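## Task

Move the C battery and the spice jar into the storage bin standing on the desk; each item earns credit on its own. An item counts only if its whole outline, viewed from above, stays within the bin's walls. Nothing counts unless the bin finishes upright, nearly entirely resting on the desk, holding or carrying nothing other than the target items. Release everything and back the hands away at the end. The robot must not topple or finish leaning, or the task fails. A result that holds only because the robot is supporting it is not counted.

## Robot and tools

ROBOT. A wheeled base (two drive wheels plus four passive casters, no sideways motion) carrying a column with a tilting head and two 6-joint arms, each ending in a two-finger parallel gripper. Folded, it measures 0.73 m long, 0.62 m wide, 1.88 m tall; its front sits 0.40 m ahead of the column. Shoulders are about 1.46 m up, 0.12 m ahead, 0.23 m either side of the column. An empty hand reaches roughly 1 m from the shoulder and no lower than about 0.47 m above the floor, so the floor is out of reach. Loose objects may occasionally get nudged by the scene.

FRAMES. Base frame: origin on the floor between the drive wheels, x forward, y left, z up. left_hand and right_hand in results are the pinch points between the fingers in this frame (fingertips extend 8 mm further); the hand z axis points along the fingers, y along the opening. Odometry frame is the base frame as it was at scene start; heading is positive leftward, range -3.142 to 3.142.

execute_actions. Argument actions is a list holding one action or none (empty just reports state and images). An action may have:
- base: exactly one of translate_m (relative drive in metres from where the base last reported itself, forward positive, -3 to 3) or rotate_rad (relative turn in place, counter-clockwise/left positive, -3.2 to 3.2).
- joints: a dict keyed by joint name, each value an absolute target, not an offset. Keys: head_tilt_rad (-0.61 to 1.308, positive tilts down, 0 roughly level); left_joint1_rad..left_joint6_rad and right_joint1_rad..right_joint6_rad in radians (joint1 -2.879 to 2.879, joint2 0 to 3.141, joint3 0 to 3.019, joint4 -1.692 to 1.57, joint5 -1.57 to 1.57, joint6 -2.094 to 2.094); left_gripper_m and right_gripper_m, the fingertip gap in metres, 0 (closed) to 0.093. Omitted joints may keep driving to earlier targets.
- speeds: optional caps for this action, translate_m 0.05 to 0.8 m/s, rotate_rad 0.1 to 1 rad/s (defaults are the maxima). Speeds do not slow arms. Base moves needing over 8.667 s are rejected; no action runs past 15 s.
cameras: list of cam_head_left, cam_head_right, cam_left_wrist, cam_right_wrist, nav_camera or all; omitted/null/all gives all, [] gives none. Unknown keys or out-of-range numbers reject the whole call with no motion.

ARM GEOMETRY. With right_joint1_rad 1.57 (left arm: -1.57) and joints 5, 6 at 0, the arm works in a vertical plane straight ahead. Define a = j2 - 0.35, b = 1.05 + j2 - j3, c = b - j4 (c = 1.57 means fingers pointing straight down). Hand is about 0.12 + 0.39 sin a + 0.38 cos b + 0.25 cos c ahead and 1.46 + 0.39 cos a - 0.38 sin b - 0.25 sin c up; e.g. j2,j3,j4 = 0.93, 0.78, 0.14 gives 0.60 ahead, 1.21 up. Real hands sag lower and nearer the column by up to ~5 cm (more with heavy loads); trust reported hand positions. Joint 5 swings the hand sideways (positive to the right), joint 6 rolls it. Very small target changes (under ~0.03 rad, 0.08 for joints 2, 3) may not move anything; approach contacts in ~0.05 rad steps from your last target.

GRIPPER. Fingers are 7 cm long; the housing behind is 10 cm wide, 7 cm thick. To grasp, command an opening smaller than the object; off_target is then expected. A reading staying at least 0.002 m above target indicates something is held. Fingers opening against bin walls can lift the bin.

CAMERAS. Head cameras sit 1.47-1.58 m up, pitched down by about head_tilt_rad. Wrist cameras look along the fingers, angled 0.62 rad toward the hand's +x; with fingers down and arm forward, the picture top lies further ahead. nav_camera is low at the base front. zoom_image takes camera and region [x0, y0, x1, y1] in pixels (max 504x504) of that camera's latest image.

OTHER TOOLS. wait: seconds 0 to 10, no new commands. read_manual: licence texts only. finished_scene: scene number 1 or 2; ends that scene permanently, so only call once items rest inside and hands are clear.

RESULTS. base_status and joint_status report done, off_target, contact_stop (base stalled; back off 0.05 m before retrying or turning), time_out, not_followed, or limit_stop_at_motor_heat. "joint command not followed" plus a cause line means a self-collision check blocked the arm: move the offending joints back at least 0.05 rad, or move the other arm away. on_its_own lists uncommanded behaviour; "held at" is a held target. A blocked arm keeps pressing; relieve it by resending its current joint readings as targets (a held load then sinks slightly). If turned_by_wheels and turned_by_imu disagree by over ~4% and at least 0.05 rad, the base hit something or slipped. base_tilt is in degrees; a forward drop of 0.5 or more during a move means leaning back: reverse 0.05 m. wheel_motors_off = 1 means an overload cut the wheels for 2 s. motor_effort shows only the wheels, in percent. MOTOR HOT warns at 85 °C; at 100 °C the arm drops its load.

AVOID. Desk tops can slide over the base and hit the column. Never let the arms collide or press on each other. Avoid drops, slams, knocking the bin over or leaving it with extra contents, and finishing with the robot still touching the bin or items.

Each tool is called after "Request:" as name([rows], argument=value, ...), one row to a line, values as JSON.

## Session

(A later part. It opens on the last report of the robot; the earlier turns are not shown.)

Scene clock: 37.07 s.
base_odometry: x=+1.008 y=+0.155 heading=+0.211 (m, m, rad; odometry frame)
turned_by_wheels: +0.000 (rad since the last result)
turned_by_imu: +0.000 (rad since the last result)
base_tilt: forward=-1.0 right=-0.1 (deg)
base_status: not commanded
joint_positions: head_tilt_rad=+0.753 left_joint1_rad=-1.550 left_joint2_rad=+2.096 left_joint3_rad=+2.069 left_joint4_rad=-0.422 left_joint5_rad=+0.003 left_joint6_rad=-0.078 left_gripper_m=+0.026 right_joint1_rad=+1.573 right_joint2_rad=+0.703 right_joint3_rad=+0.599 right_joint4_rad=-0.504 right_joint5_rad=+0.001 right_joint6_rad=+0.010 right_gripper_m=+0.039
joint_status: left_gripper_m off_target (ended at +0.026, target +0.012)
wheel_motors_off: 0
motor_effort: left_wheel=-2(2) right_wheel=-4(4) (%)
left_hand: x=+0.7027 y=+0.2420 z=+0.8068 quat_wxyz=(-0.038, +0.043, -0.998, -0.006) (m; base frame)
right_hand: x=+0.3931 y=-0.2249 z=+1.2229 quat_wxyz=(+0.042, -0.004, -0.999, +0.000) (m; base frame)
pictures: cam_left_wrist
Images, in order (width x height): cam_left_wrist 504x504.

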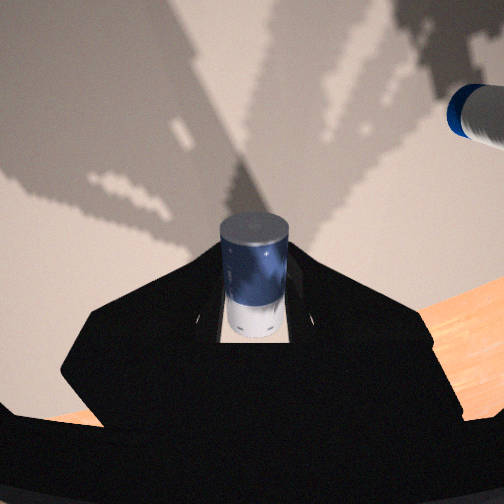

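Request:
execute_actions([
  {"joints":{"left_joint2_rad":1.6,"left_joint3_rad":1.75,"left_joint4_rad":-0.7}},
], cameras=[])

Request:
execute_actions([
  {"base":{"rotate_rad":-0.243},"joints":{"left_joint1_rad":-1.57,"left_joint6_rad":0,"left_joint2_rad":0.7,"left_joint3_rad":0.6,"left_joint4_rad":-0.5,"head_tilt_rad":0.6}},
], cameras=[])

Request:
execute_actions([
  {"base":{"translate_m":-1.84}},
], cameras=[])

Request:
execute_actions([
  {"base":{"rotate_rad":2.4}},
], cameras=["cam_head_left","cam_left_wrist","cam_right_wrist"])

Scene clock: 39.37 s.
base_odometry: x=+1.008 y=+0.155 heading=+0.211 (m, m, rad; odometry frame)
turned_by_wheels: +0.000 (rad since the last result)
turned_by_imu: +0.001 (rad since the last result)
base_tilt: forward=-0.9 right=+0.0 (deg)
base_status: not commanded
joint_positions: head_tilt_rad=+0.753 left_joint1_rad=-1.550 left_joint2_rad=+1.601 left_joint3_rad=+1.740 left_joint4_rad=-0.701 left_joint5_rad=+0.003 left_joint6_rad=-0.078 left_gripper_m=+0.026 right_joint1_rad=+1.573 right_joint2_rad=+0.703 right_joint3_rad=+0.599 right_joint4_rad=-0.504 right_joint5_rad=+0.001 right_joint6_rad=+0.010 right_gripper_m=+0.039
joint_status: all done
wheel_motors_off: 0
motor_effort: left_wheel=-2(3) right_wheel=-8(9) (%)
left_hand: x=+0.7154 y=+0.2382 z=+1.0293 quat_wxyz=(+0.018, +0.044, -0.999, -0.008) (m; base frame)
right_hand: x=+0.3931 y=-0.2249 z=+1.2229 quat_wxyz=(+0.042, -0.004, -0.999, +0.000) (m; base frame)
pictures: none
No camera images: the call's "cameras" was empty. Leave "cameras" out to get every camera's image.

Scene clock: 41.07 s.
base_odometry: x=+1.008 y=+0.155 heading=-0.031 (m, m, rad; odometry frame)
turned_by_wheels: -0.242 (rad since the last result)
turned_by_imu: -0.238 (rad since the last result)
base_tilt: forward=-1.0 right=-0.1 (deg)
base_status: done
joint_positions: head_tilt_rad=+0.617 left_joint1_rad=-1.566 left_joint2_rad=+0.718 left_joint3_rad=+0.586 left_joint4_rad=-0.507 left_joint5_rad=+0.001 left_joint6_rad=-0.007 left_gripper_m=+0.026 right_joint1_rad=+1.573 right_joint2_rad=+0.703 right_joint3_rad=+0.599 right_joint4_rad=-0.504 right_joint5_rad=+0.001 right_joint6_rad=+0.010 right_gripper_m=+0.039
joint_status: all done
wheel_motors_off: 0
motor_effort: left_wheel=+5(33) right_wheel=-7(29) (%)
left_hand: x=+0.3809 y=+0.2260 z=+1.2174 quat_wxyz=(+0.058, +0.005, -0.998, -0.002) (m; base frame)
right_hand: x=+0.3931 y=-0.2249 z=+1.2229 quat_wxyz=(+0.042, -0.004, -0.999, +0.000) (m; base frame)
pictures: none
No camera images: the call's "cameras" was empty. Leave "cameras" out to get every camera's image.

Scene clock: 45.57 s.
base_odometry: x=-0.831 y=+0.212 heading=-0.032 (m, m, rad; odometry frame)
turned_by_wheels: -0.001 (rad since the last result)
turned_by_imu: +0.004 (rad since the last result)
base_tilt: forward=-1.0 right=-0.1 (deg)
base_status: done
joint_positions: head_tilt_rad=+0.617 left_joint1_rad=-1.566 left_joint2_rad=+0.713 left_joint3_rad=+0.589 left_joint4_rad=-0.507 left_joint5_rad=+0.001 left_joint6_rad=-0.007 left_gripper_m=+0.026 right_joint1_rad=+1.573 right_joint2_rad=+0.703 right_joint3_rad=+0.599 right_joint4_rad=-0.504 right_joint5_rad=+0.001 right_joint6_rad=+0.010 right_gripper_m=+0.039
joint_status: not commanded
wheel_motors_off: 0
motor_effort: left_wheel=+0(56) right_wheel=+0(64) (%)
left_hand: x=+0.3842 y=+0.2260 z=+1.2190 quat_wxyz=(+0.054, +0.005, -0.999, -0.002) (m; base frame)
right_hand: x=+0.3932 y=-0.2249 z=+1.2230 quat_wxyz=(+0.042, -0.004, -0.999, +0.000) (m; base frame)
pictures: none
No camera images: the call's "cameras" was empty. Leave "cameras" out to get every camera's image.

Scene clock: 49.47 s.
base_odometry: x=-0.831 y=+0.212 heading=+2.368 (m, m, rad; odometry frame)
turned_by_wheels: +2.399 (rad since the last result)
turned_by_imu: +2.355 (rad since the last result)
base_tilt: forward=-1.0 right=-0.1 (deg)
base_status: done
joint_positions: head_tilt_rad=+0.617 left_joint1_rad=-1.566 left_joint2_rad=+0.713 left_joint3_rad=+0.589 left_joint4_rad=-0.507 left_joint5_rad=+0.001 left_joint6_rad=-0.007 left_gripper_m=+0.026 right_joint1_rad=+1.573 right_joint2_rad=+0.703 right_joint3_rad=+0.599 right_joint4_rad=-0.504 right_joint5_rad=+0.001 right_joint6_rad=+0.010 right_gripper_m=+0.039
joint_status: not commanded
wheel_motors_off: 0
motor_effort: left_wheel=-4(34) right_wheel=+4(56) (%)
left_hand: x=+0.3842 y=+0.2260 z=+1.2190 quat_wxyz=(+0.054, +0.005, -0.999, -0.002) (m; base frame)
right_hand: x=+0.3932 y=-0.2249 z=+1.2230 quat_wxyz=(+0.042, -0.004, -0.999, +0.000) (m; base frame)
pictures: cam_head_left, cam_left_wrist, cam_right_wrist
Images, in order (width x height): cam_head_left 896x504, cam_left_wrist 504x504, cam_right_wrist 504x504.

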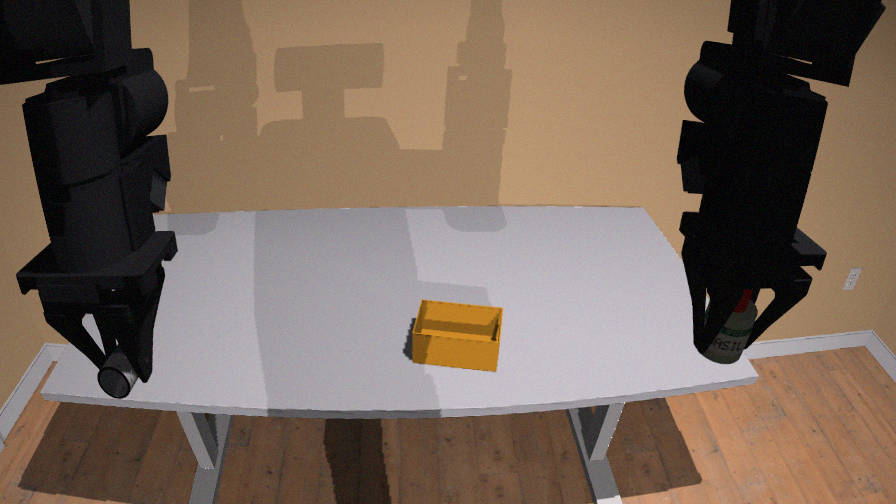

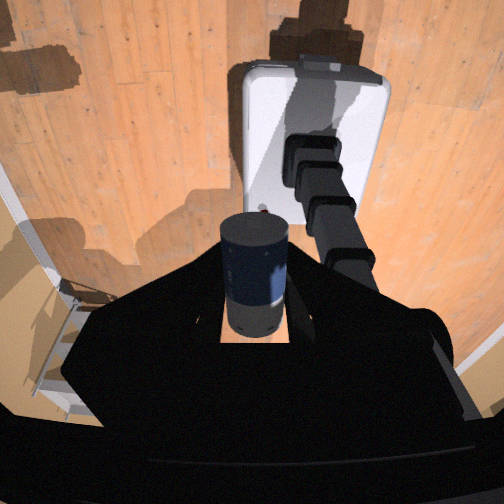

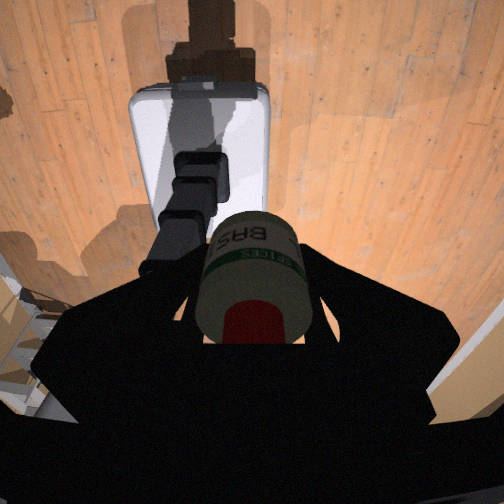

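Request:
execute_actions([
  {"base":{"rotate_rad":0.168},"joints":{"right_joint2_rad":1.5,"right_joint3_rad":1.75,"right_joint4_rad":-0.77}},
], cameras=[])

Request:
execute_actions([
  {"base":{"translate_m":0.08},"joints":{"right_joint2_rad":1.85,"right_joint3_rad":1.95,"right_joint4_rad":-0.62,"head_tilt_rad":0.8}},
], cameras=["cam_head_left","cam_right_wrist"])

Scene clock: 51.20 s.
base_odometry: x=-0.831 y=+0.212 heading=+2.535 (m, m, rad; odometry frame)
turned_by_wheels: +0.167 (rad since the last result)
turned_by_imu: +0.165 (rad since the last result)
base_tilt: forward=-1.0 right=-0.1 (deg)
base_status: done
joint_positions: head_tilt_rad=+0.617 left_joint1_rad=-1.566 left_joint2_rad=+0.713 left_joint3_rad=+0.589 left_joint4_rad=-0.507 left_joint5_rad=+0.001 left_joint6_rad=-0.007 left_gripper_m=+0.026 right_joint1_rad=+1.573 right_joint2_rad=+1.501 right_joint3_rad=+1.726 right_joint4_rad=-0.757 right_joint5_rad=+0.001 right_joint6_rad=+0.010 right_gripper_m=+0.039
joint_status: all done
wheel_motors_off: 0
motor_effort: left_wheel=-6(26) right_wheel=+6(29) (%)
left_hand: x=+0.3842 y=+0.2260 z=+1.2190 quat_wxyz=(+0.054, +0.005, -0.999, -0.002) (m; base frame)
right_hand: x=+0.7336 y=-0.2243 z=+1.0859 quat_wxyz=(+0.004, -0.004, -1.000, +0.000) (m; base frame)
pictures: none
No camera images: the call's "cameras" was empty. Leave "cameras" out to get every camera's image.

Scene clock: 52.73 s.
base_odometry: x=-0.896 y=+0.257 heading=+2.536 (m, m, rad; odometry frame)
turned_by_wheels: +0.001 (rad since the last result)
turned_by_imu: +0.002 (rad since the last result)
base_tilt: forward=-0.9 right=-0.1 (deg)
base_status: done
joint_positions: head_tilt_rad=+0.802 left_joint1_rad=-1.566 left_joint2_rad=+0.710 left_joint3_rad=+0.594 left_joint4_rad=-0.507 left_joint5_rad=+0.001 left_joint6_rad=-0.007 left_gripper_m=+0.026 right_joint1_rad=+1.572 right_joint2_rad=+1.861 right_joint3_rad=+1.943 right_joint4_rad=-0.623 right_joint5_rad=+0.001 right_joint6_rad=+0.010 right_gripper_m=+0.039
joint_status: all done
wheel_motors_off: 0
motor_effort: left_wheel=+1(53) right_wheel=+0(66) (%)
left_hand: x=+0.3875 y=+0.2260 z=+1.2205 quat_wxyz=(+0.050, +0.005, -0.999, -0.002) (m; base frame)
right_hand: x=+0.7213 y=-0.2250 z=+0.9178 quat_wxyz=(+0.008, -0.005, -1.000, +0.000) (m; base frame)
pictures: cam_head_left, cam_right_wrist
Images, in order (width x height): cam_head_left 896x504, cam_right_wrist 504x504.

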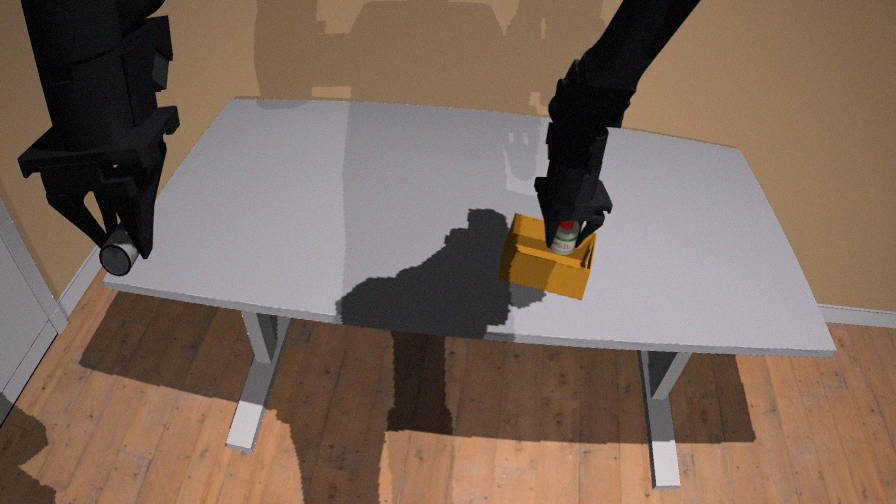

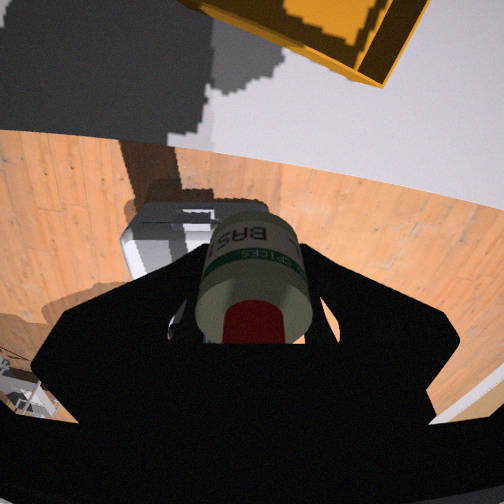

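Request:
execute_actions([
  {"base":{"translate_m":0.14}},
], cameras=["cam_head_left","cam_head_right","cam_right_wrist"])

Scene clock: 54.60 s.
base_odometry: x=-1.012 y=+0.337 heading=+2.537 (m, m, rad; odometry frame)
turned_by_wheels: +0.001 (rad since the last result)
turned_by_imu: +0.002 (rad since the last result)
base_tilt: forward=-1.0 right=-0.1 (deg)
base_status: done
joint_positions: head_tilt_rad=+0.803 left_joint1_rad=-1.566 left_joint2_rad=+0.708 left_joint3_rad=+0.593 left_joint4_rad=-0.507 left_joint5_rad=+0.001 left_joint6_rad=-0.007 left_gripper_m=+0.026 right_joint1_rad=+1.572 right_joint2_rad=+1.859 right_joint3_rad=+1.943 right_joint4_rad=-0.623 right_joint5_rad=+0.001 right_joint6_rad=+0.010 right_gripper_m=+0.039
joint_status: not commanded
wheel_motors_off: 0
motor_effort: left_wheel=+1(55) right_wheel=-1(57) (%)
left_hand: x=+0.3878 y=+0.2260 z=+1.2209 quat_wxyz=(+0.049, +0.005, -0.999, -0.002) (m; base frame)
right_hand: x=+0.7223 y=-0.2250 z=+0.9190 quat_wxyz=(+0.008, -0.005, -1.000, +0.000) (m; base frame)
pictures: cam_head_left, cam_head_right, cam_right_wrist
Images, in order (width x height): cam_head_left 896x504, cam_head_right 896x504, cam_right_wrist 504x504.

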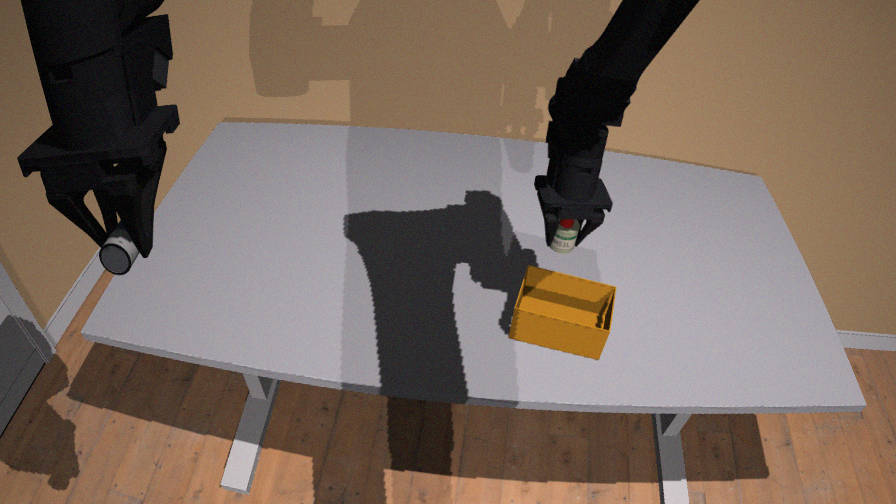

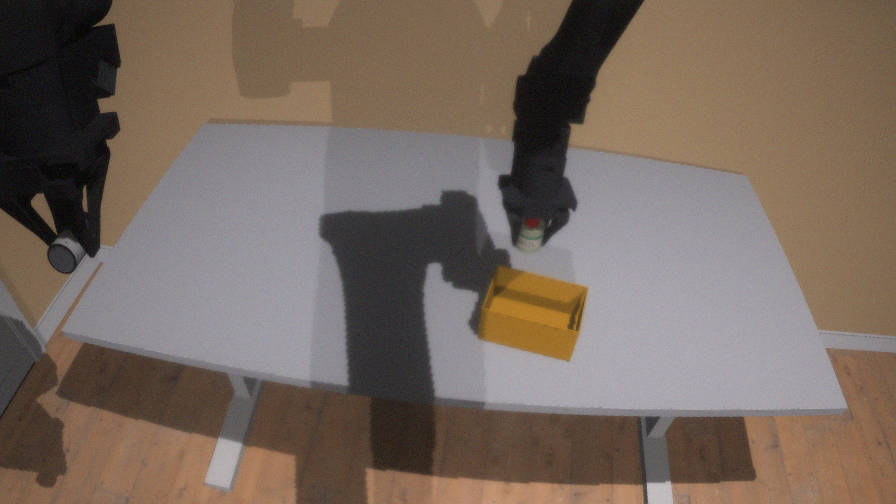

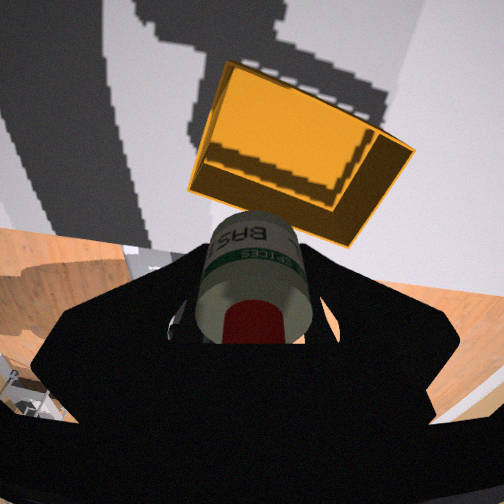

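Request:
execute_actions([
  {"joints":{"right_joint1_rad":1.475,"right_joint6_rad":0.3,"right_joint2_rad":1.95,"right_joint3_rad":2.1,"right_joint4_rad":-0.68}},
], cameras=["cam_head_left","cam_right_wrist"])

Scene clock: 55.83 s.
base_odometry: x=-1.012 y=+0.337 heading=+2.537 (m, m, rad; odometry frame)
turned_by_wheels: +0.000 (rad since the last result)
turned_by_imu: +0.000 (rad since the last result)
base_tilt: forward=-0.9 right=-0.1 (deg)
base_status: not commanded
joint_positions: head_tilt_rad=+0.803 left_joint1_rad=-1.566 left_joint2_rad=+0.708 left_joint3_rad=+0.593 left_joint4_rad=-0.507 left_joint5_rad=+0.001 left_joint6_rad=-0.007 left_gripper_m=+0.026 right_joint1_rad=+1.467 right_joint2_rad=+1.950 right_joint3_rad=+2.061 right_joint4_rad=-0.665 right_joint5_rad=+0.000 right_joint6_rad=+0.290 right_gripper_m=+0.039
joint_status: all done
wheel_motors_off: 0
motor_effort: left_wheel=+1(3) right_wheel=-2(3) (%)
left_hand: x=+0.3878 y=+0.2260 z=+1.2209 quat_wxyz=(+0.049, +0.005, -0.999, -0.002) (m; base frame)
right_hand: x=+0.7254 y=-0.3095 z=+0.8941 quat_wxyz=(+0.008, -0.171, -0.984, +0.046) (m; base frame)
pictures: cam_head_left, cam_right_wrist
Images, in order (width x height): cam_head_left 896x504, cam_right_wrist 504x504.

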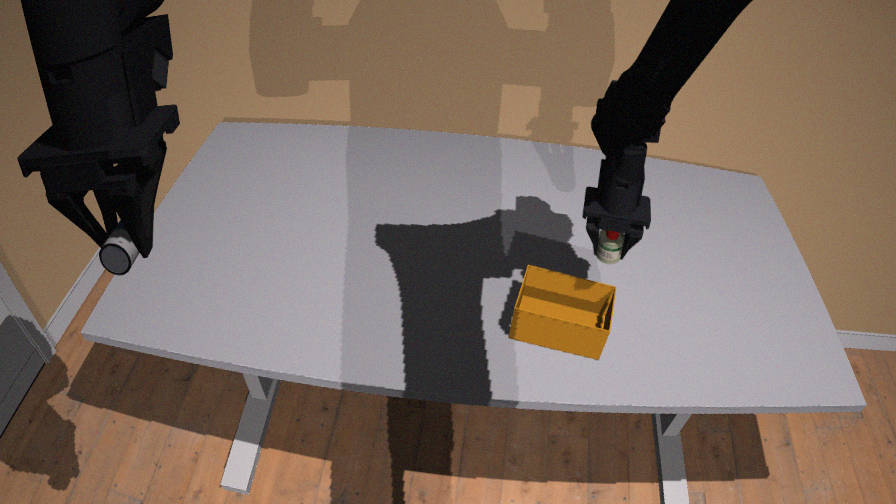

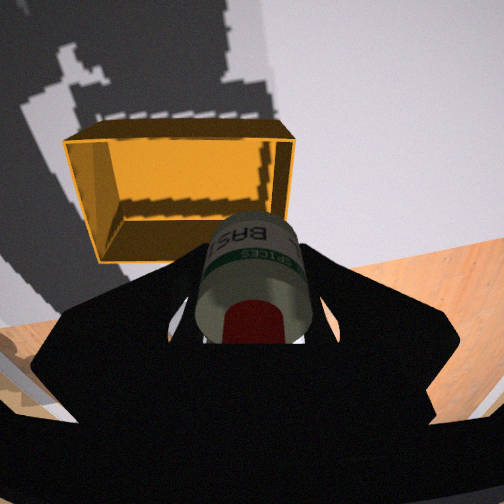

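Request:
execute_actions([
  {"joints":{"right_joint1_rad":1.525,"right_joint2_rad":2.05,"right_joint3_rad":2.22,"right_joint4_rad":-0.69}},
], cameras=["cam_head_left","cam_right_wrist"])

Scene clock: 56.77 s.
base_odometry: x=-1.012 y=+0.337 heading=+2.537 (m, m, rad; odometry frame)
turned_by_wheels: +0.000 (rad since the last result)
turned_by_imu: +0.000 (rad since the last result)
base_tilt: forward=-0.9 right=-0.1 (deg)
base_status: not commanded
joint_positions: head_tilt_rad=+0.803 left_joint1_rad=-1.566 left_joint2_rad=+0.708 left_joint3_rad=+0.593 left_joint4_rad=-0.507 left_joint5_rad=+0.001 left_joint6_rad=-0.007 left_gripper_m=+0.026 right_joint1_rad=+1.532 right_joint2_rad=+2.047 right_joint3_rad=+2.186 right_joint4_rad=-0.676 right_joint5_rad=+0.000 right_joint6_rad=+0.290 right_gripper_m=+0.039
joint_status: all done
wheel_motors_off: 0
motor_effort: left_wheel=+2(2) right_wheel=-2(2) (%)
left_hand: x=+0.3878 y=+0.2260 z=+1.2209 quat_wxyz=(+0.049, +0.005, -0.999, -0.002) (m; base frame)
right_hand: x=+0.7370 y=-0.2584 z=+0.8601 quat_wxyz=(+0.004, -0.154, -0.988, +0.018) (m; base frame)
pictures: cam_head_left, cam_right_wrist
Images, in order (width x height): cam_head_left 896x504, cam_right_wrist 504x504.

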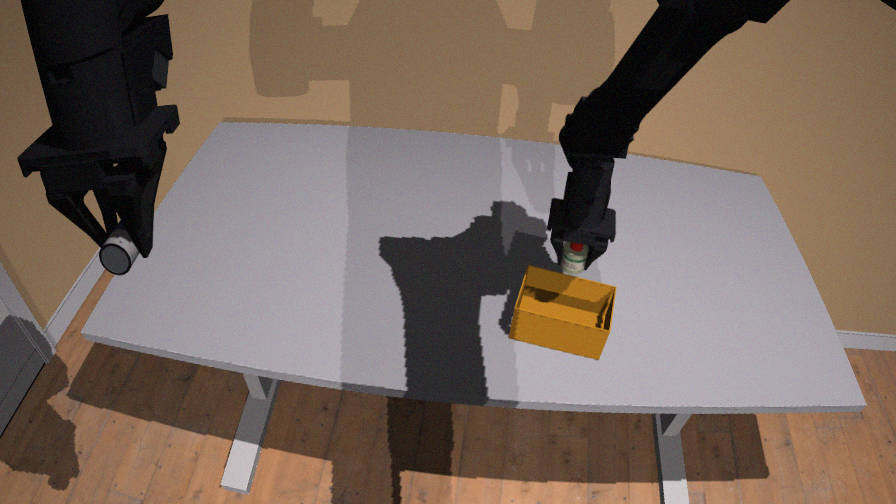

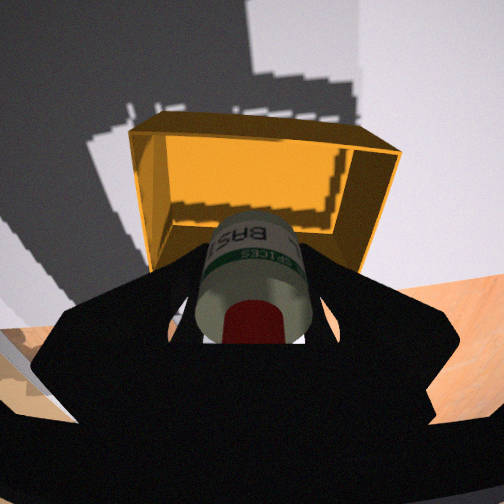

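Request:
execute_actions([
  {"joints":{"right_joint1_rad":1.495,"right_joint2_rad":2.15,"right_joint3_rad":2.31,"right_joint4_rad":-0.69}},
], cameras=["cam_head_left","cam_right_wrist"])

Scene clock: 57.83 s.
base_odometry: x=-1.012 y=+0.337 heading=+2.537 (m, m, rad; odometry frame)
turned_by_wheels: +0.000 (rad since the last result)
turned_by_imu: +0.000 (rad since the last result)
base_tilt: forward=-0.9 right=-0.1 (deg)
base_status: not commanded
joint_positions: head_tilt_rad=+0.803 left_joint1_rad=-1.566 left_joint2_rad=+0.708 left_joint3_rad=+0.593 left_joint4_rad=-0.507 left_joint5_rad=+0.001 left_joint6_rad=-0.007 left_gripper_m=+0.026 right_joint1_rad=+1.495 right_joint2_rad=+2.153 right_joint3_rad=+2.282 right_joint4_rad=-0.676 right_joint5_rad=+0.000 right_joint6_rad=+0.290 right_gripper_m=+0.039
joint_status: all done
wheel_motors_off: 0
motor_effort: left_wheel=+2(2) right_wheel=-1(2) (%)
left_hand: x=+0.3878 y=+0.2260 z=+1.2209 quat_wxyz=(+0.049, +0.005, -0.999, -0.002) (m; base frame)
right_hand: x=+0.7230 y=-0.2919 z=+0.8193 quat_wxyz=(+0.007, -0.164, -0.986, +0.034) (m; base frame)
pictures: cam_head_left, cam_right_wrist
Images, in order (width x height): cam_head_left 896x504, cam_right_wrist 504x504.

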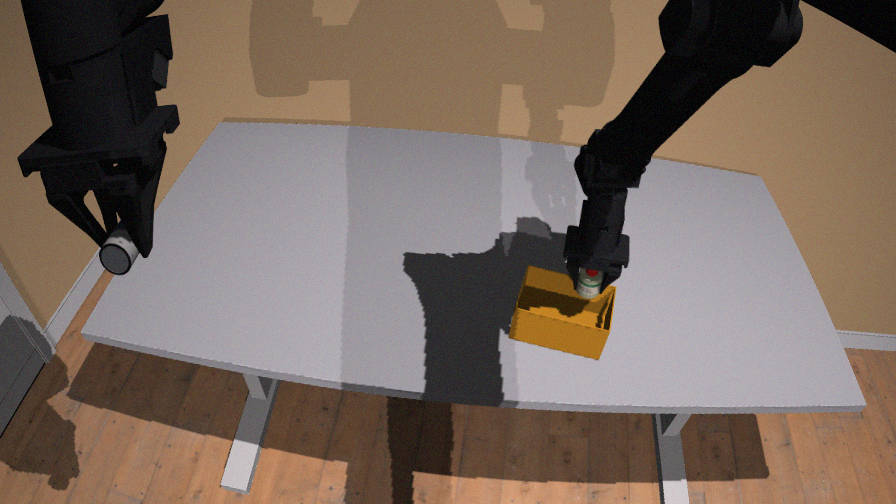

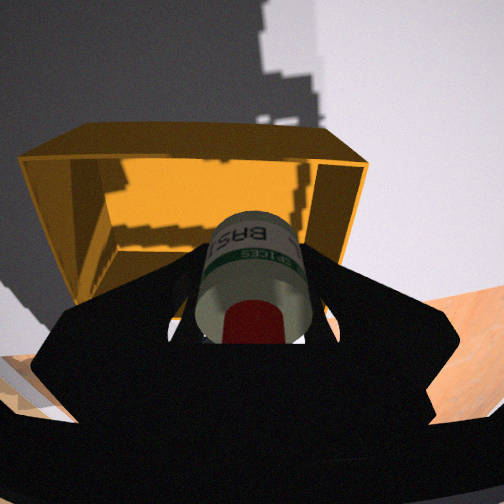

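Request:
execute_actions([
  {"joints":{"right_joint1_rad":1.51,"right_joint2_rad":2.23,"right_joint3_rad":2.4,"right_joint4_rad":-0.69}},
], cameras=["cam_head_left","cam_right_wrist"])

Request:
execute_actions([
  {"joints":{"right_gripper_m":0.058}},
], cameras=[])

Request:
execute_actions([
  {"joints":{"right_joint2_rad":1.85,"right_joint3_rad":2.05,"right_joint4_rad":-0.72}},
], cameras=["cam_head_left","cam_right_wrist"])

Scene clock: 58.77 s.
base_odometry: x=-1.012 y=+0.337 heading=+2.537 (m, m, rad; odometry frame)
turned_by_wheels: +0.000 (rad since the last result)
turned_by_imu: +0.000 (rad since the last result)
base_tilt: forward=-1.0 right=-0.1 (deg)
base_status: not commanded
joint_positions: head_tilt_rad=+0.803 left_joint1_rad=-1.566 left_joint2_rad=+0.708 left_joint3_rad=+0.593 left_joint4_rad=-0.507 left_joint5_rad=+0.001 left_joint6_rad=-0.007 left_gripper_m=+0.026 right_joint1_rad=+1.500 right_joint2_rad=+2.224 right_joint3_rad=+2.365 right_joint4_rad=-0.676 right_joint5_rad=+0.000 right_joint6_rad=+0.290 right_gripper_m=+0.039
joint_status: all done
wheel_motors_off: 0
motor_effort: left_wheel=+2(2) right_wheel=-1(3) (%)
left_hand: x=+0.3878 y=+0.2260 z=+1.2209 quat_wxyz=(+0.049, +0.005, -0.999, -0.002) (m; base frame)
right_hand: x=+0.7223 y=-0.2890 z=+0.7953 quat_wxyz=(+0.001, -0.162, -0.986, +0.031) (m; base frame)
pictures: cam_head_left, cam_right_wrist
Images, in order (width x height): cam_head_left 896x504, cam_right_wrist 504x504.

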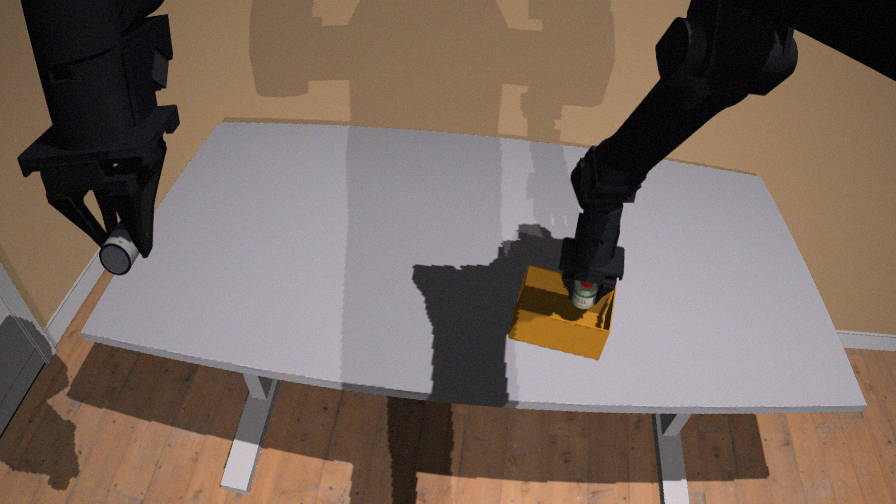

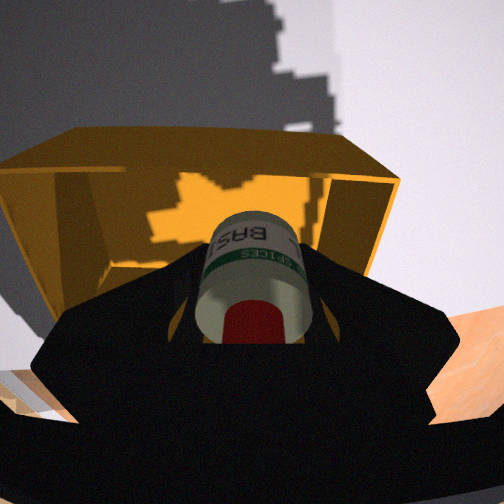

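Scene clock: 59.43 s.
base_odometry: x=-1.012 y=+0.337 heading=+2.537 (m, m, rad; odometry frame)
turned_by_wheels: +0.000 (rad since the last result)
turned_by_imu: +0.000 (rad since the last result)
base_tilt: forward=-1.0 right=-0.1 (deg)
base_status: not commanded
joint_positions: head_tilt_rad=+0.803 left_joint1_rad=-1.566 left_joint2_rad=+0.708 left_joint3_rad=+0.593 left_joint4_rad=-0.507 left_joint5_rad=+0.001 left_joint6_rad=-0.007 left_gripper_m=+0.026 right_joint1_rad=+1.500 right_joint2_rad=+2.224 right_joint3_rad=+2.365 right_joint4_rad=-0.676 right_joint5_rad=+0.000 right_joint6_rad=+0.290 right_gripper_m=+0.058
joint_status: all done
wheel_motors_off: 0
motor_effort: left_wheel=+1(2) right_wheel=-2(2) (%)
left_hand: x=+0.3878 y=+0.2260 z=+1.2209 quat_wxyz=(+0.049, +0.005, -0.999, -0.002) (m; base frame)
right_hand: x=+0.7223 y=-0.2890 z=+0.7953 quat_wxyz=(+0.001, -0.162, -0.986, +0.031) (m; base frame)
pictures: none
No camera images: the call's "cameras" was empty. Leave "cameras" out to get every camera's image.

Scene clock: 60.97 s.
base_odometry: x=-1.012 y=+0.337 heading=+2.537 (m, m, rad; odometry frame)
turned_by_wheels: +0.000 (rad since the last result)
turned_by_imu: +0.001 (rad since the last result)
base_tilt: forward=-1.0 right=-0.1 (deg)
base_status: not commanded
joint_positions: head_tilt_rad=+0.803 left_joint1_rad=-1.566 left_joint2_rad=+0.708 left_joint3_rad=+0.593 left_joint4_rad=-0.507 left_joint5_rad=+0.001 left_joint6_rad=-0.007 left_gripper_m=+0.026 right_joint1_rad=+1.500 right_joint2_rad=+1.846 right_joint3_rad=+2.058 right_joint4_rad=-0.709 right_joint5_rad=+0.000 right_joint6_rad=+0.290 right_gripper_m=+0.058
joint_status: all done
wheel_motors_off: 0
motor_effort: left_wheel=+2(2) right_wheel=-2(1) (%)
left_hand: x=+0.3878 y=+0.2260 z=+1.2209 quat_wxyz=(+0.049, +0.005, -0.999, -0.002) (m; base frame)
right_hand: x=+0.7696 y=-0.2808 z=+0.9563 quat_wxyz=(-0.018, -0.162, -0.986, +0.029) (m; base frame)
pictures: cam_head_left, cam_right_wrist
Images, in order (width x height): cam_head_left 896x504, cam_right_wrist 504x504.

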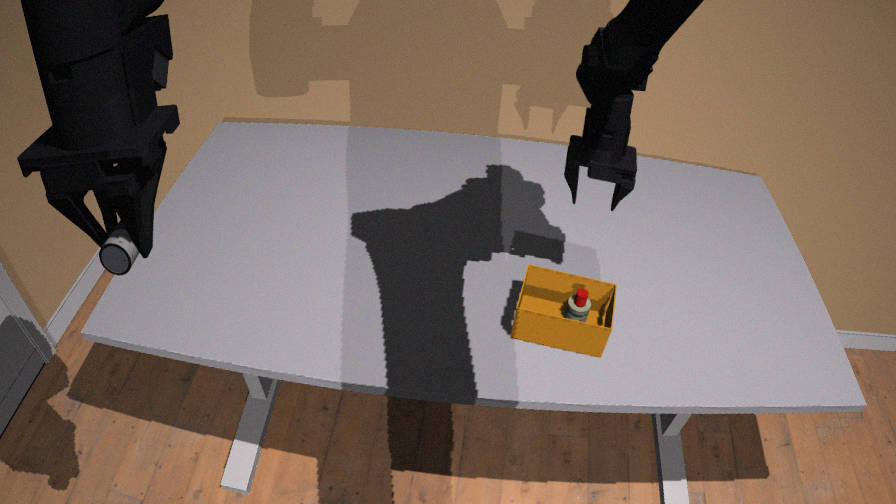

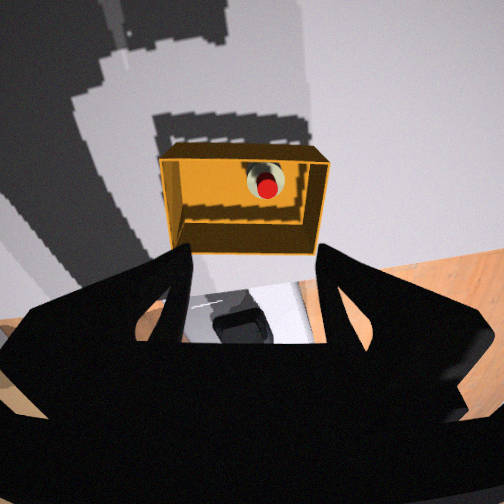

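Request:
execute_actions([
  {"base":{"rotate_rad":-0.595},"joints":{"right_joint1_rad":1.57,"right_joint6_rad":0,"right_joint2_rad":0.7,"right_joint3_rad":0.6,"right_joint4_rad":-0.5,"left_joint2_rad":1.5,"left_joint3_rad":1.75,"left_joint4_rad":-0.77,"left_joint6_rad":-0.29}},
], cameras=[])

Request:
execute_actions([
  {"joints":{"left_joint2_rad":1.95,"left_joint3_rad":2.1,"left_joint4_rad":-0.68}},
], cameras=["cam_head_left","cam_left_wrist"])

Scene clock: 63.10 s.
base_odometry: x=-1.012 y=+0.337 heading=+1.943 (m, m, rad; odometry frame)
turned_by_wheels: -0.594 (rad since the last result)
turned_by_imu: -0.578 (rad since the last result)
base_tilt: forward=-0.9 right=-0.1 (deg)
base_status: done
joint_positions: head_tilt_rad=+0.803 left_joint1_rad=-1.566 left_joint2_rad=+1.499 left_joint3_rad=+1.742 left_joint4_rad=-0.760 left_joint5_rad=+0.000 left_joint6_rad=-0.283 left_gripper_m=+0.026 right_joint1_rad=+1.572 right_joint2_rad=+0.711 right_joint3_rad=+0.598 right_joint4_rad=-0.507 right_joint5_rad=+0.000 right_joint6_rad=+0.009 right_gripper_m=+0.058
joint_status: all done
wheel_motors_off: 0
motor_effort: left_wheel=+5(42) right_wheel=-5(62) (%)
left_hand: x=+0.7422 y=+0.2274 z=+1.0917 quat_wxyz=(-0.004, +0.142, -0.990, -0.001) (m; base frame)
right_hand: x=+0.3899 y=-0.2249 z=+1.2207 quat_wxyz=(+0.048, -0.004, -0.999, +0.000) (m; base frame)
pictures: none
No camera images: the call's "cameras" was empty. Leave "cameras" out to get every camera's image.

Scene clock: 64.57 s.
base_odometry: x=-1.012 y=+0.337 heading=+1.943 (m, m, rad; odometry frame)
turned_by_wheels: +0.000 (rad since the last result)
turned_by_imu: +0.001 (rad since the last result)
base_tilt: forward=-1.0 right=-0.2 (deg)
base_status: not commanded
joint_positions: head_tilt_rad=+0.803 left_joint1_rad=-1.566 left_joint2_rad=+1.971 left_joint3_rad=+2.073 left_joint4_rad=-0.686 left_joint5_rad=+0.000 left_joint6_rad=-0.283 left_gripper_m=+0.026 right_joint1_rad=+1.572 right_joint2_rad=+0.711 right_joint3_rad=+0.598 right_joint4_rad=-0.507 right_joint5_rad=+0.000 right_joint6_rad=+0.009 right_gripper_m=+0.058
joint_status: all done
wheel_motors_off: 0
motor_effort: left_wheel=+7(7) right_wheel=-7(7) (%)
left_hand: x=+0.7170 y=+0.2281 z=+0.8804 quat_wxyz=(+0.029, +0.142, -0.989, -0.006) (m; base frame)
right_hand: x=+0.3899 y=-0.2249 z=+1.2207 quat_wxyz=(+0.048, -0.004, -0.999, +0.000) (m; base frame)
pictures: cam_head_left, cam_left_wrist
Images, in order (width x height): cam_head_left 896x504, cam_left_wrist 504x504.

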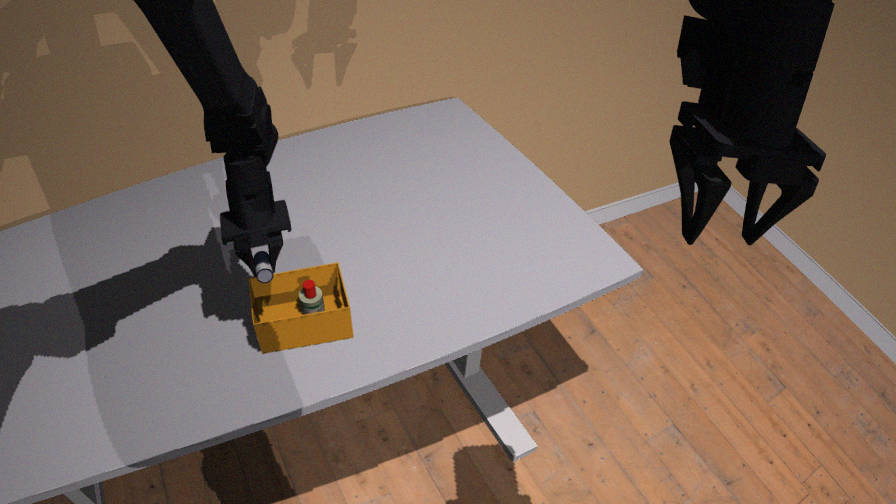

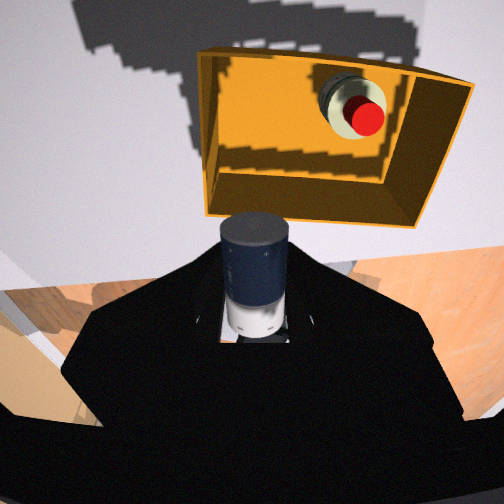

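Request:
execute_actions([
  {"base":{"translate_m":0.03},"joints":{"left_joint1_rad":-1.61,"left_joint6_rad":-0.22}},
], cameras=["cam_head_left","cam_left_wrist"])

Request:
execute_actions([
  {"joints":{"left_joint2_rad":2.08,"left_joint3_rad":2.22,"left_joint4_rad":-0.68}},
], cameras=["cam_head_left","cam_left_wrist"])

Scene clock: 66.03 s.
base_odometry: x=-1.022 y=+0.365 heading=+1.942 (m, m, rad; odometry frame)
turned_by_wheels: -0.001 (rad since the last result)
turned_by_imu: +0.000 (rad since the last result)
base_tilt: forward=-1.0 right=-0.1 (deg)
base_status: done
joint_positions: head_tilt_rad=+0.803 left_joint1_rad=-1.609 left_joint2_rad=+1.969 left_joint3_rad=+2.077 left_joint4_rad=-0.686 left_joint5_rad=+0.000 left_joint6_rad=-0.226 left_gripper_m=+0.026 right_joint1_rad=+1.572 right_joint2_rad=+0.706 right_joint3_rad=+0.599 right_joint4_rad=-0.507 right_joint5_rad=+0.000 right_joint6_rad=+0.009 right_gripper_m=+0.058
joint_status: all done
wheel_motors_off: 0
motor_effort: left_wheel=+3(54) right_wheel=+1(54) (%)
left_hand: x=+0.7199 y=+0.1935 z=+0.8828 quat_wxyz=(+0.029, +0.103, -0.994, +0.013) (m; base frame)
right_hand: x=+0.3916 y=-0.2249 z=+1.2221 quat_wxyz=(+0.045, -0.004, -0.999, +0.000) (m; base frame)
pictures: cam_head_left, cam_left_wrist
Images, in order (width x height): cam_head_left 896x504, cam_left_wrist 504x504.

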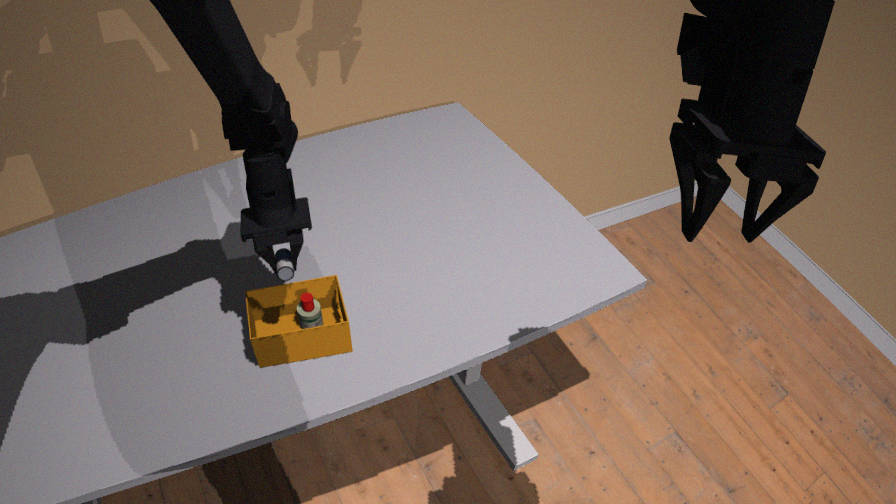

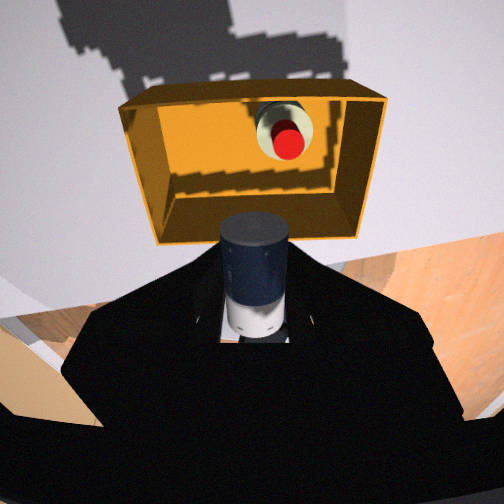

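Scene clock: 66.97 s.
base_odometry: x=-1.022 y=+0.365 heading=+1.942 (m, m, rad; odometry frame)
turned_by_wheels: +0.000 (rad since the last result)
turned_by_imu: +0.000 (rad since the last result)
base_tilt: forward=-1.0 right=-0.1 (deg)
base_status: not commanded
joint_positions: head_tilt_rad=+0.803 left_joint1_rad=-1.609 left_joint2_rad=+2.073 left_joint3_rad=+2.204 left_joint4_rad=-0.686 left_joint5_rad=+0.000 left_joint6_rad=-0.226 left_gripper_m=+0.026 right_joint1_rad=+1.572 right_joint2_rad=+0.706 right_joint3_rad=+0.599 right_joint4_rad=-0.507 right_joint5_rad=+0.000 right_joint6_rad=+0.009 right_gripper_m=+0.058
joint_status: all done
wheel_motors_off: 0
motor_effort: left_wheel=+2(4) right_wheel=+1(1) (%)
left_hand: x=+0.7284 y=+0.1922 z=+0.8481 quat_wxyz=(+0.017, +0.103, -0.994, +0.015) (m; base frame)
right_hand: x=+0.3916 y=-0.2249 z=+1.2221 quat_wxyz=(+0.045, -0.004, -0.999, +0.000) (m; base frame)
pictures: cam_head_left, cam_left_wrist
Images, in order (width x height): cam_head_left 896x504, cam_left_wrist 504x504.

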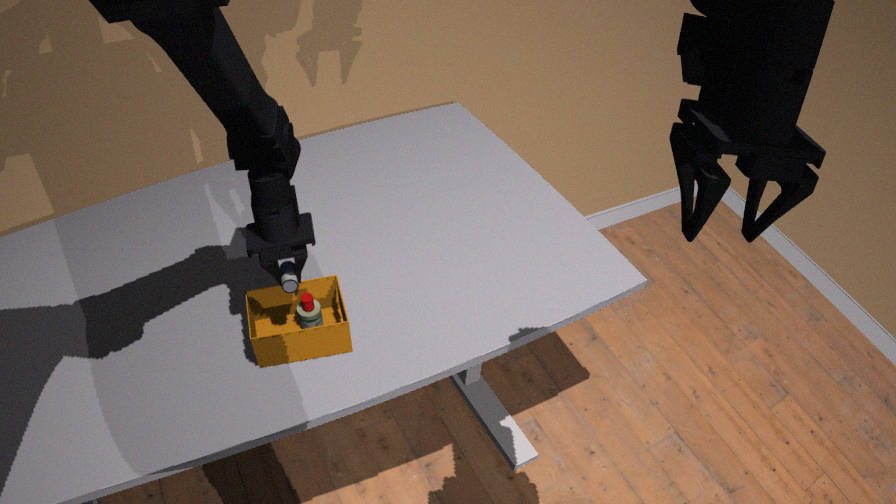

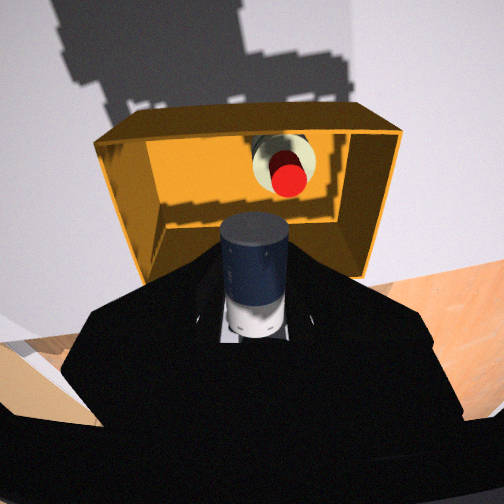

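Too far right; shift left.

Request:
execute_actions([
  {"joints":{"left_joint1_rad":-1.565}},
], cameras=["cam_left_wrist"])

Request:
execute_actions([
  {"joints":{"left_joint2_rad":2.2,"left_joint3_rad":2.38,"left_joint4_rad":-0.71}},
], cameras=["cam_head_left","cam_left_wrist"])

Scene clock: 67.83 s.
base_odometry: x=-1.022 y=+0.365 heading=+1.942 (m, m, rad; odometry frame)
turned_by_wheels: +0.000 (rad since the last result)
turned_by_imu: +0.000 (rad since the last result)
base_tilt: forward=-0.9 right=-0.1 (deg)
base_status: not commanded
joint_positions: head_tilt_rad=+0.803 left_joint1_rad=-1.566 left_joint2_rad=+2.073 left_joint3_rad=+2.204 left_joint4_rad=-0.686 left_joint5_rad=+0.000 left_joint6_rad=-0.226 left_gripper_m=+0.026 right_joint1_rad=+1.572 right_joint2_rad=+0.706 right_joint3_rad=+0.599 right_joint4_rad=-0.507 right_joint5_rad=+0.000 right_joint6_rad=+0.009 right_gripper_m=+0.058
joint_status: all done
wheel_motors_off: 0
motor_effort: left_wheel=+2(3) right_wheel=+1(0) (%)
left_hand: x=+0.7287 y=+0.2283 z=+0.8476 quat_wxyz=(+0.015, +0.114, -0.993, -0.003) (m; base frame)
right_hand: x=+0.3916 y=-0.2249 z=+1.2221 quat_wxyz=(+0.045, -0.004, -0.999, +0.000) (m; base frame)
pictures: cam_left_wrist
Images, in order (width x height): cam_left_wrist 504x504.

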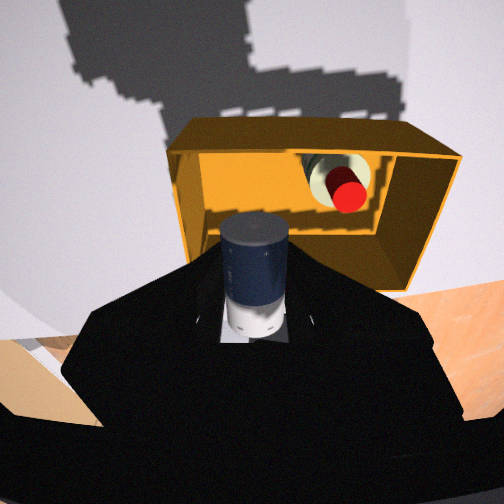

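Scene clock: 68.80 s.
base_odometry: x=-1.022 y=+0.365 heading=+1.942 (m, m, rad; odometry frame)
turned_by_wheels: +0.000 (rad since the last result)
turned_by_imu: +0.000 (rad since the last result)
base_tilt: forward=-0.9 right=-0.1 (deg)
base_status: not commanded
joint_positions: head_tilt_rad=+0.803 left_joint1_rad=-1.566 left_joint2_rad=+2.196 left_joint3_rad=+2.349 left_joint4_rad=-0.699 left_joint5_rad=+0.000 left_joint6_rad=-0.226 left_gripper_m=+0.026 right_joint1_rad=+1.572 right_joint2_rad=+0.706 right_joint3_rad=+0.599 right_joint4_rad=-0.507 right_joint5_rad=+0.000 right_joint6_rad=+0.009 right_gripper_m=+0.058
joint_status: all done
wheel_motors_off: 0
motor_effort: left_wheel=+2(3) right_wheel=+2(2) (%)
left_hand: x=+0.7270 y=+0.2284 z=+0.8064 quat_wxyz=(+0.011, +0.114, -0.993, -0.003) (m; base frame)
right_hand: x=+0.3916 y=-0.2249 z=+1.2221 quat_wxyz=(+0.045, -0.004, -0.999, +0.000) (m; base frame)
pictures: cam_head_left, cam_left_wrist
Images, in order (width x height): cam_head_left 896x504, cam_left_wrist 504x504.

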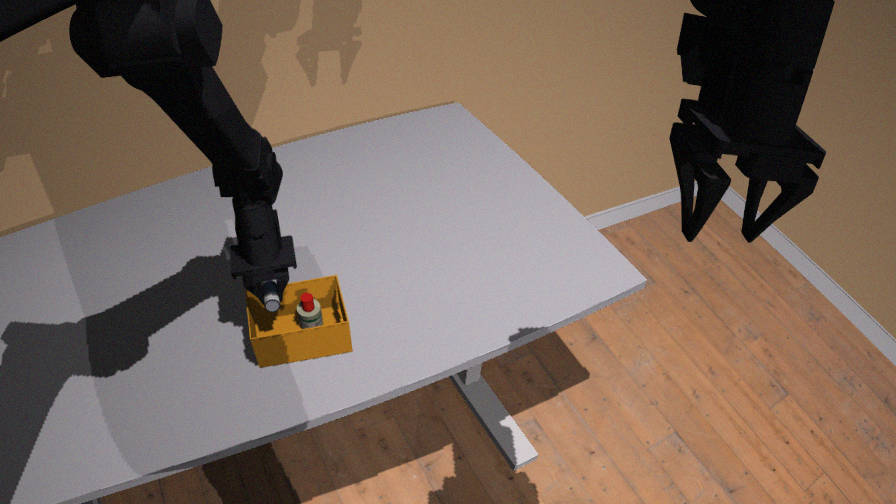

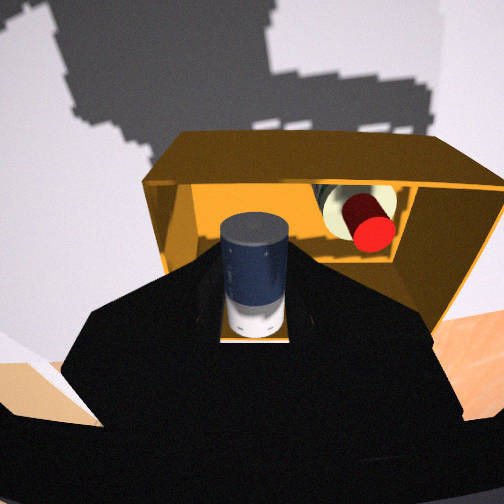

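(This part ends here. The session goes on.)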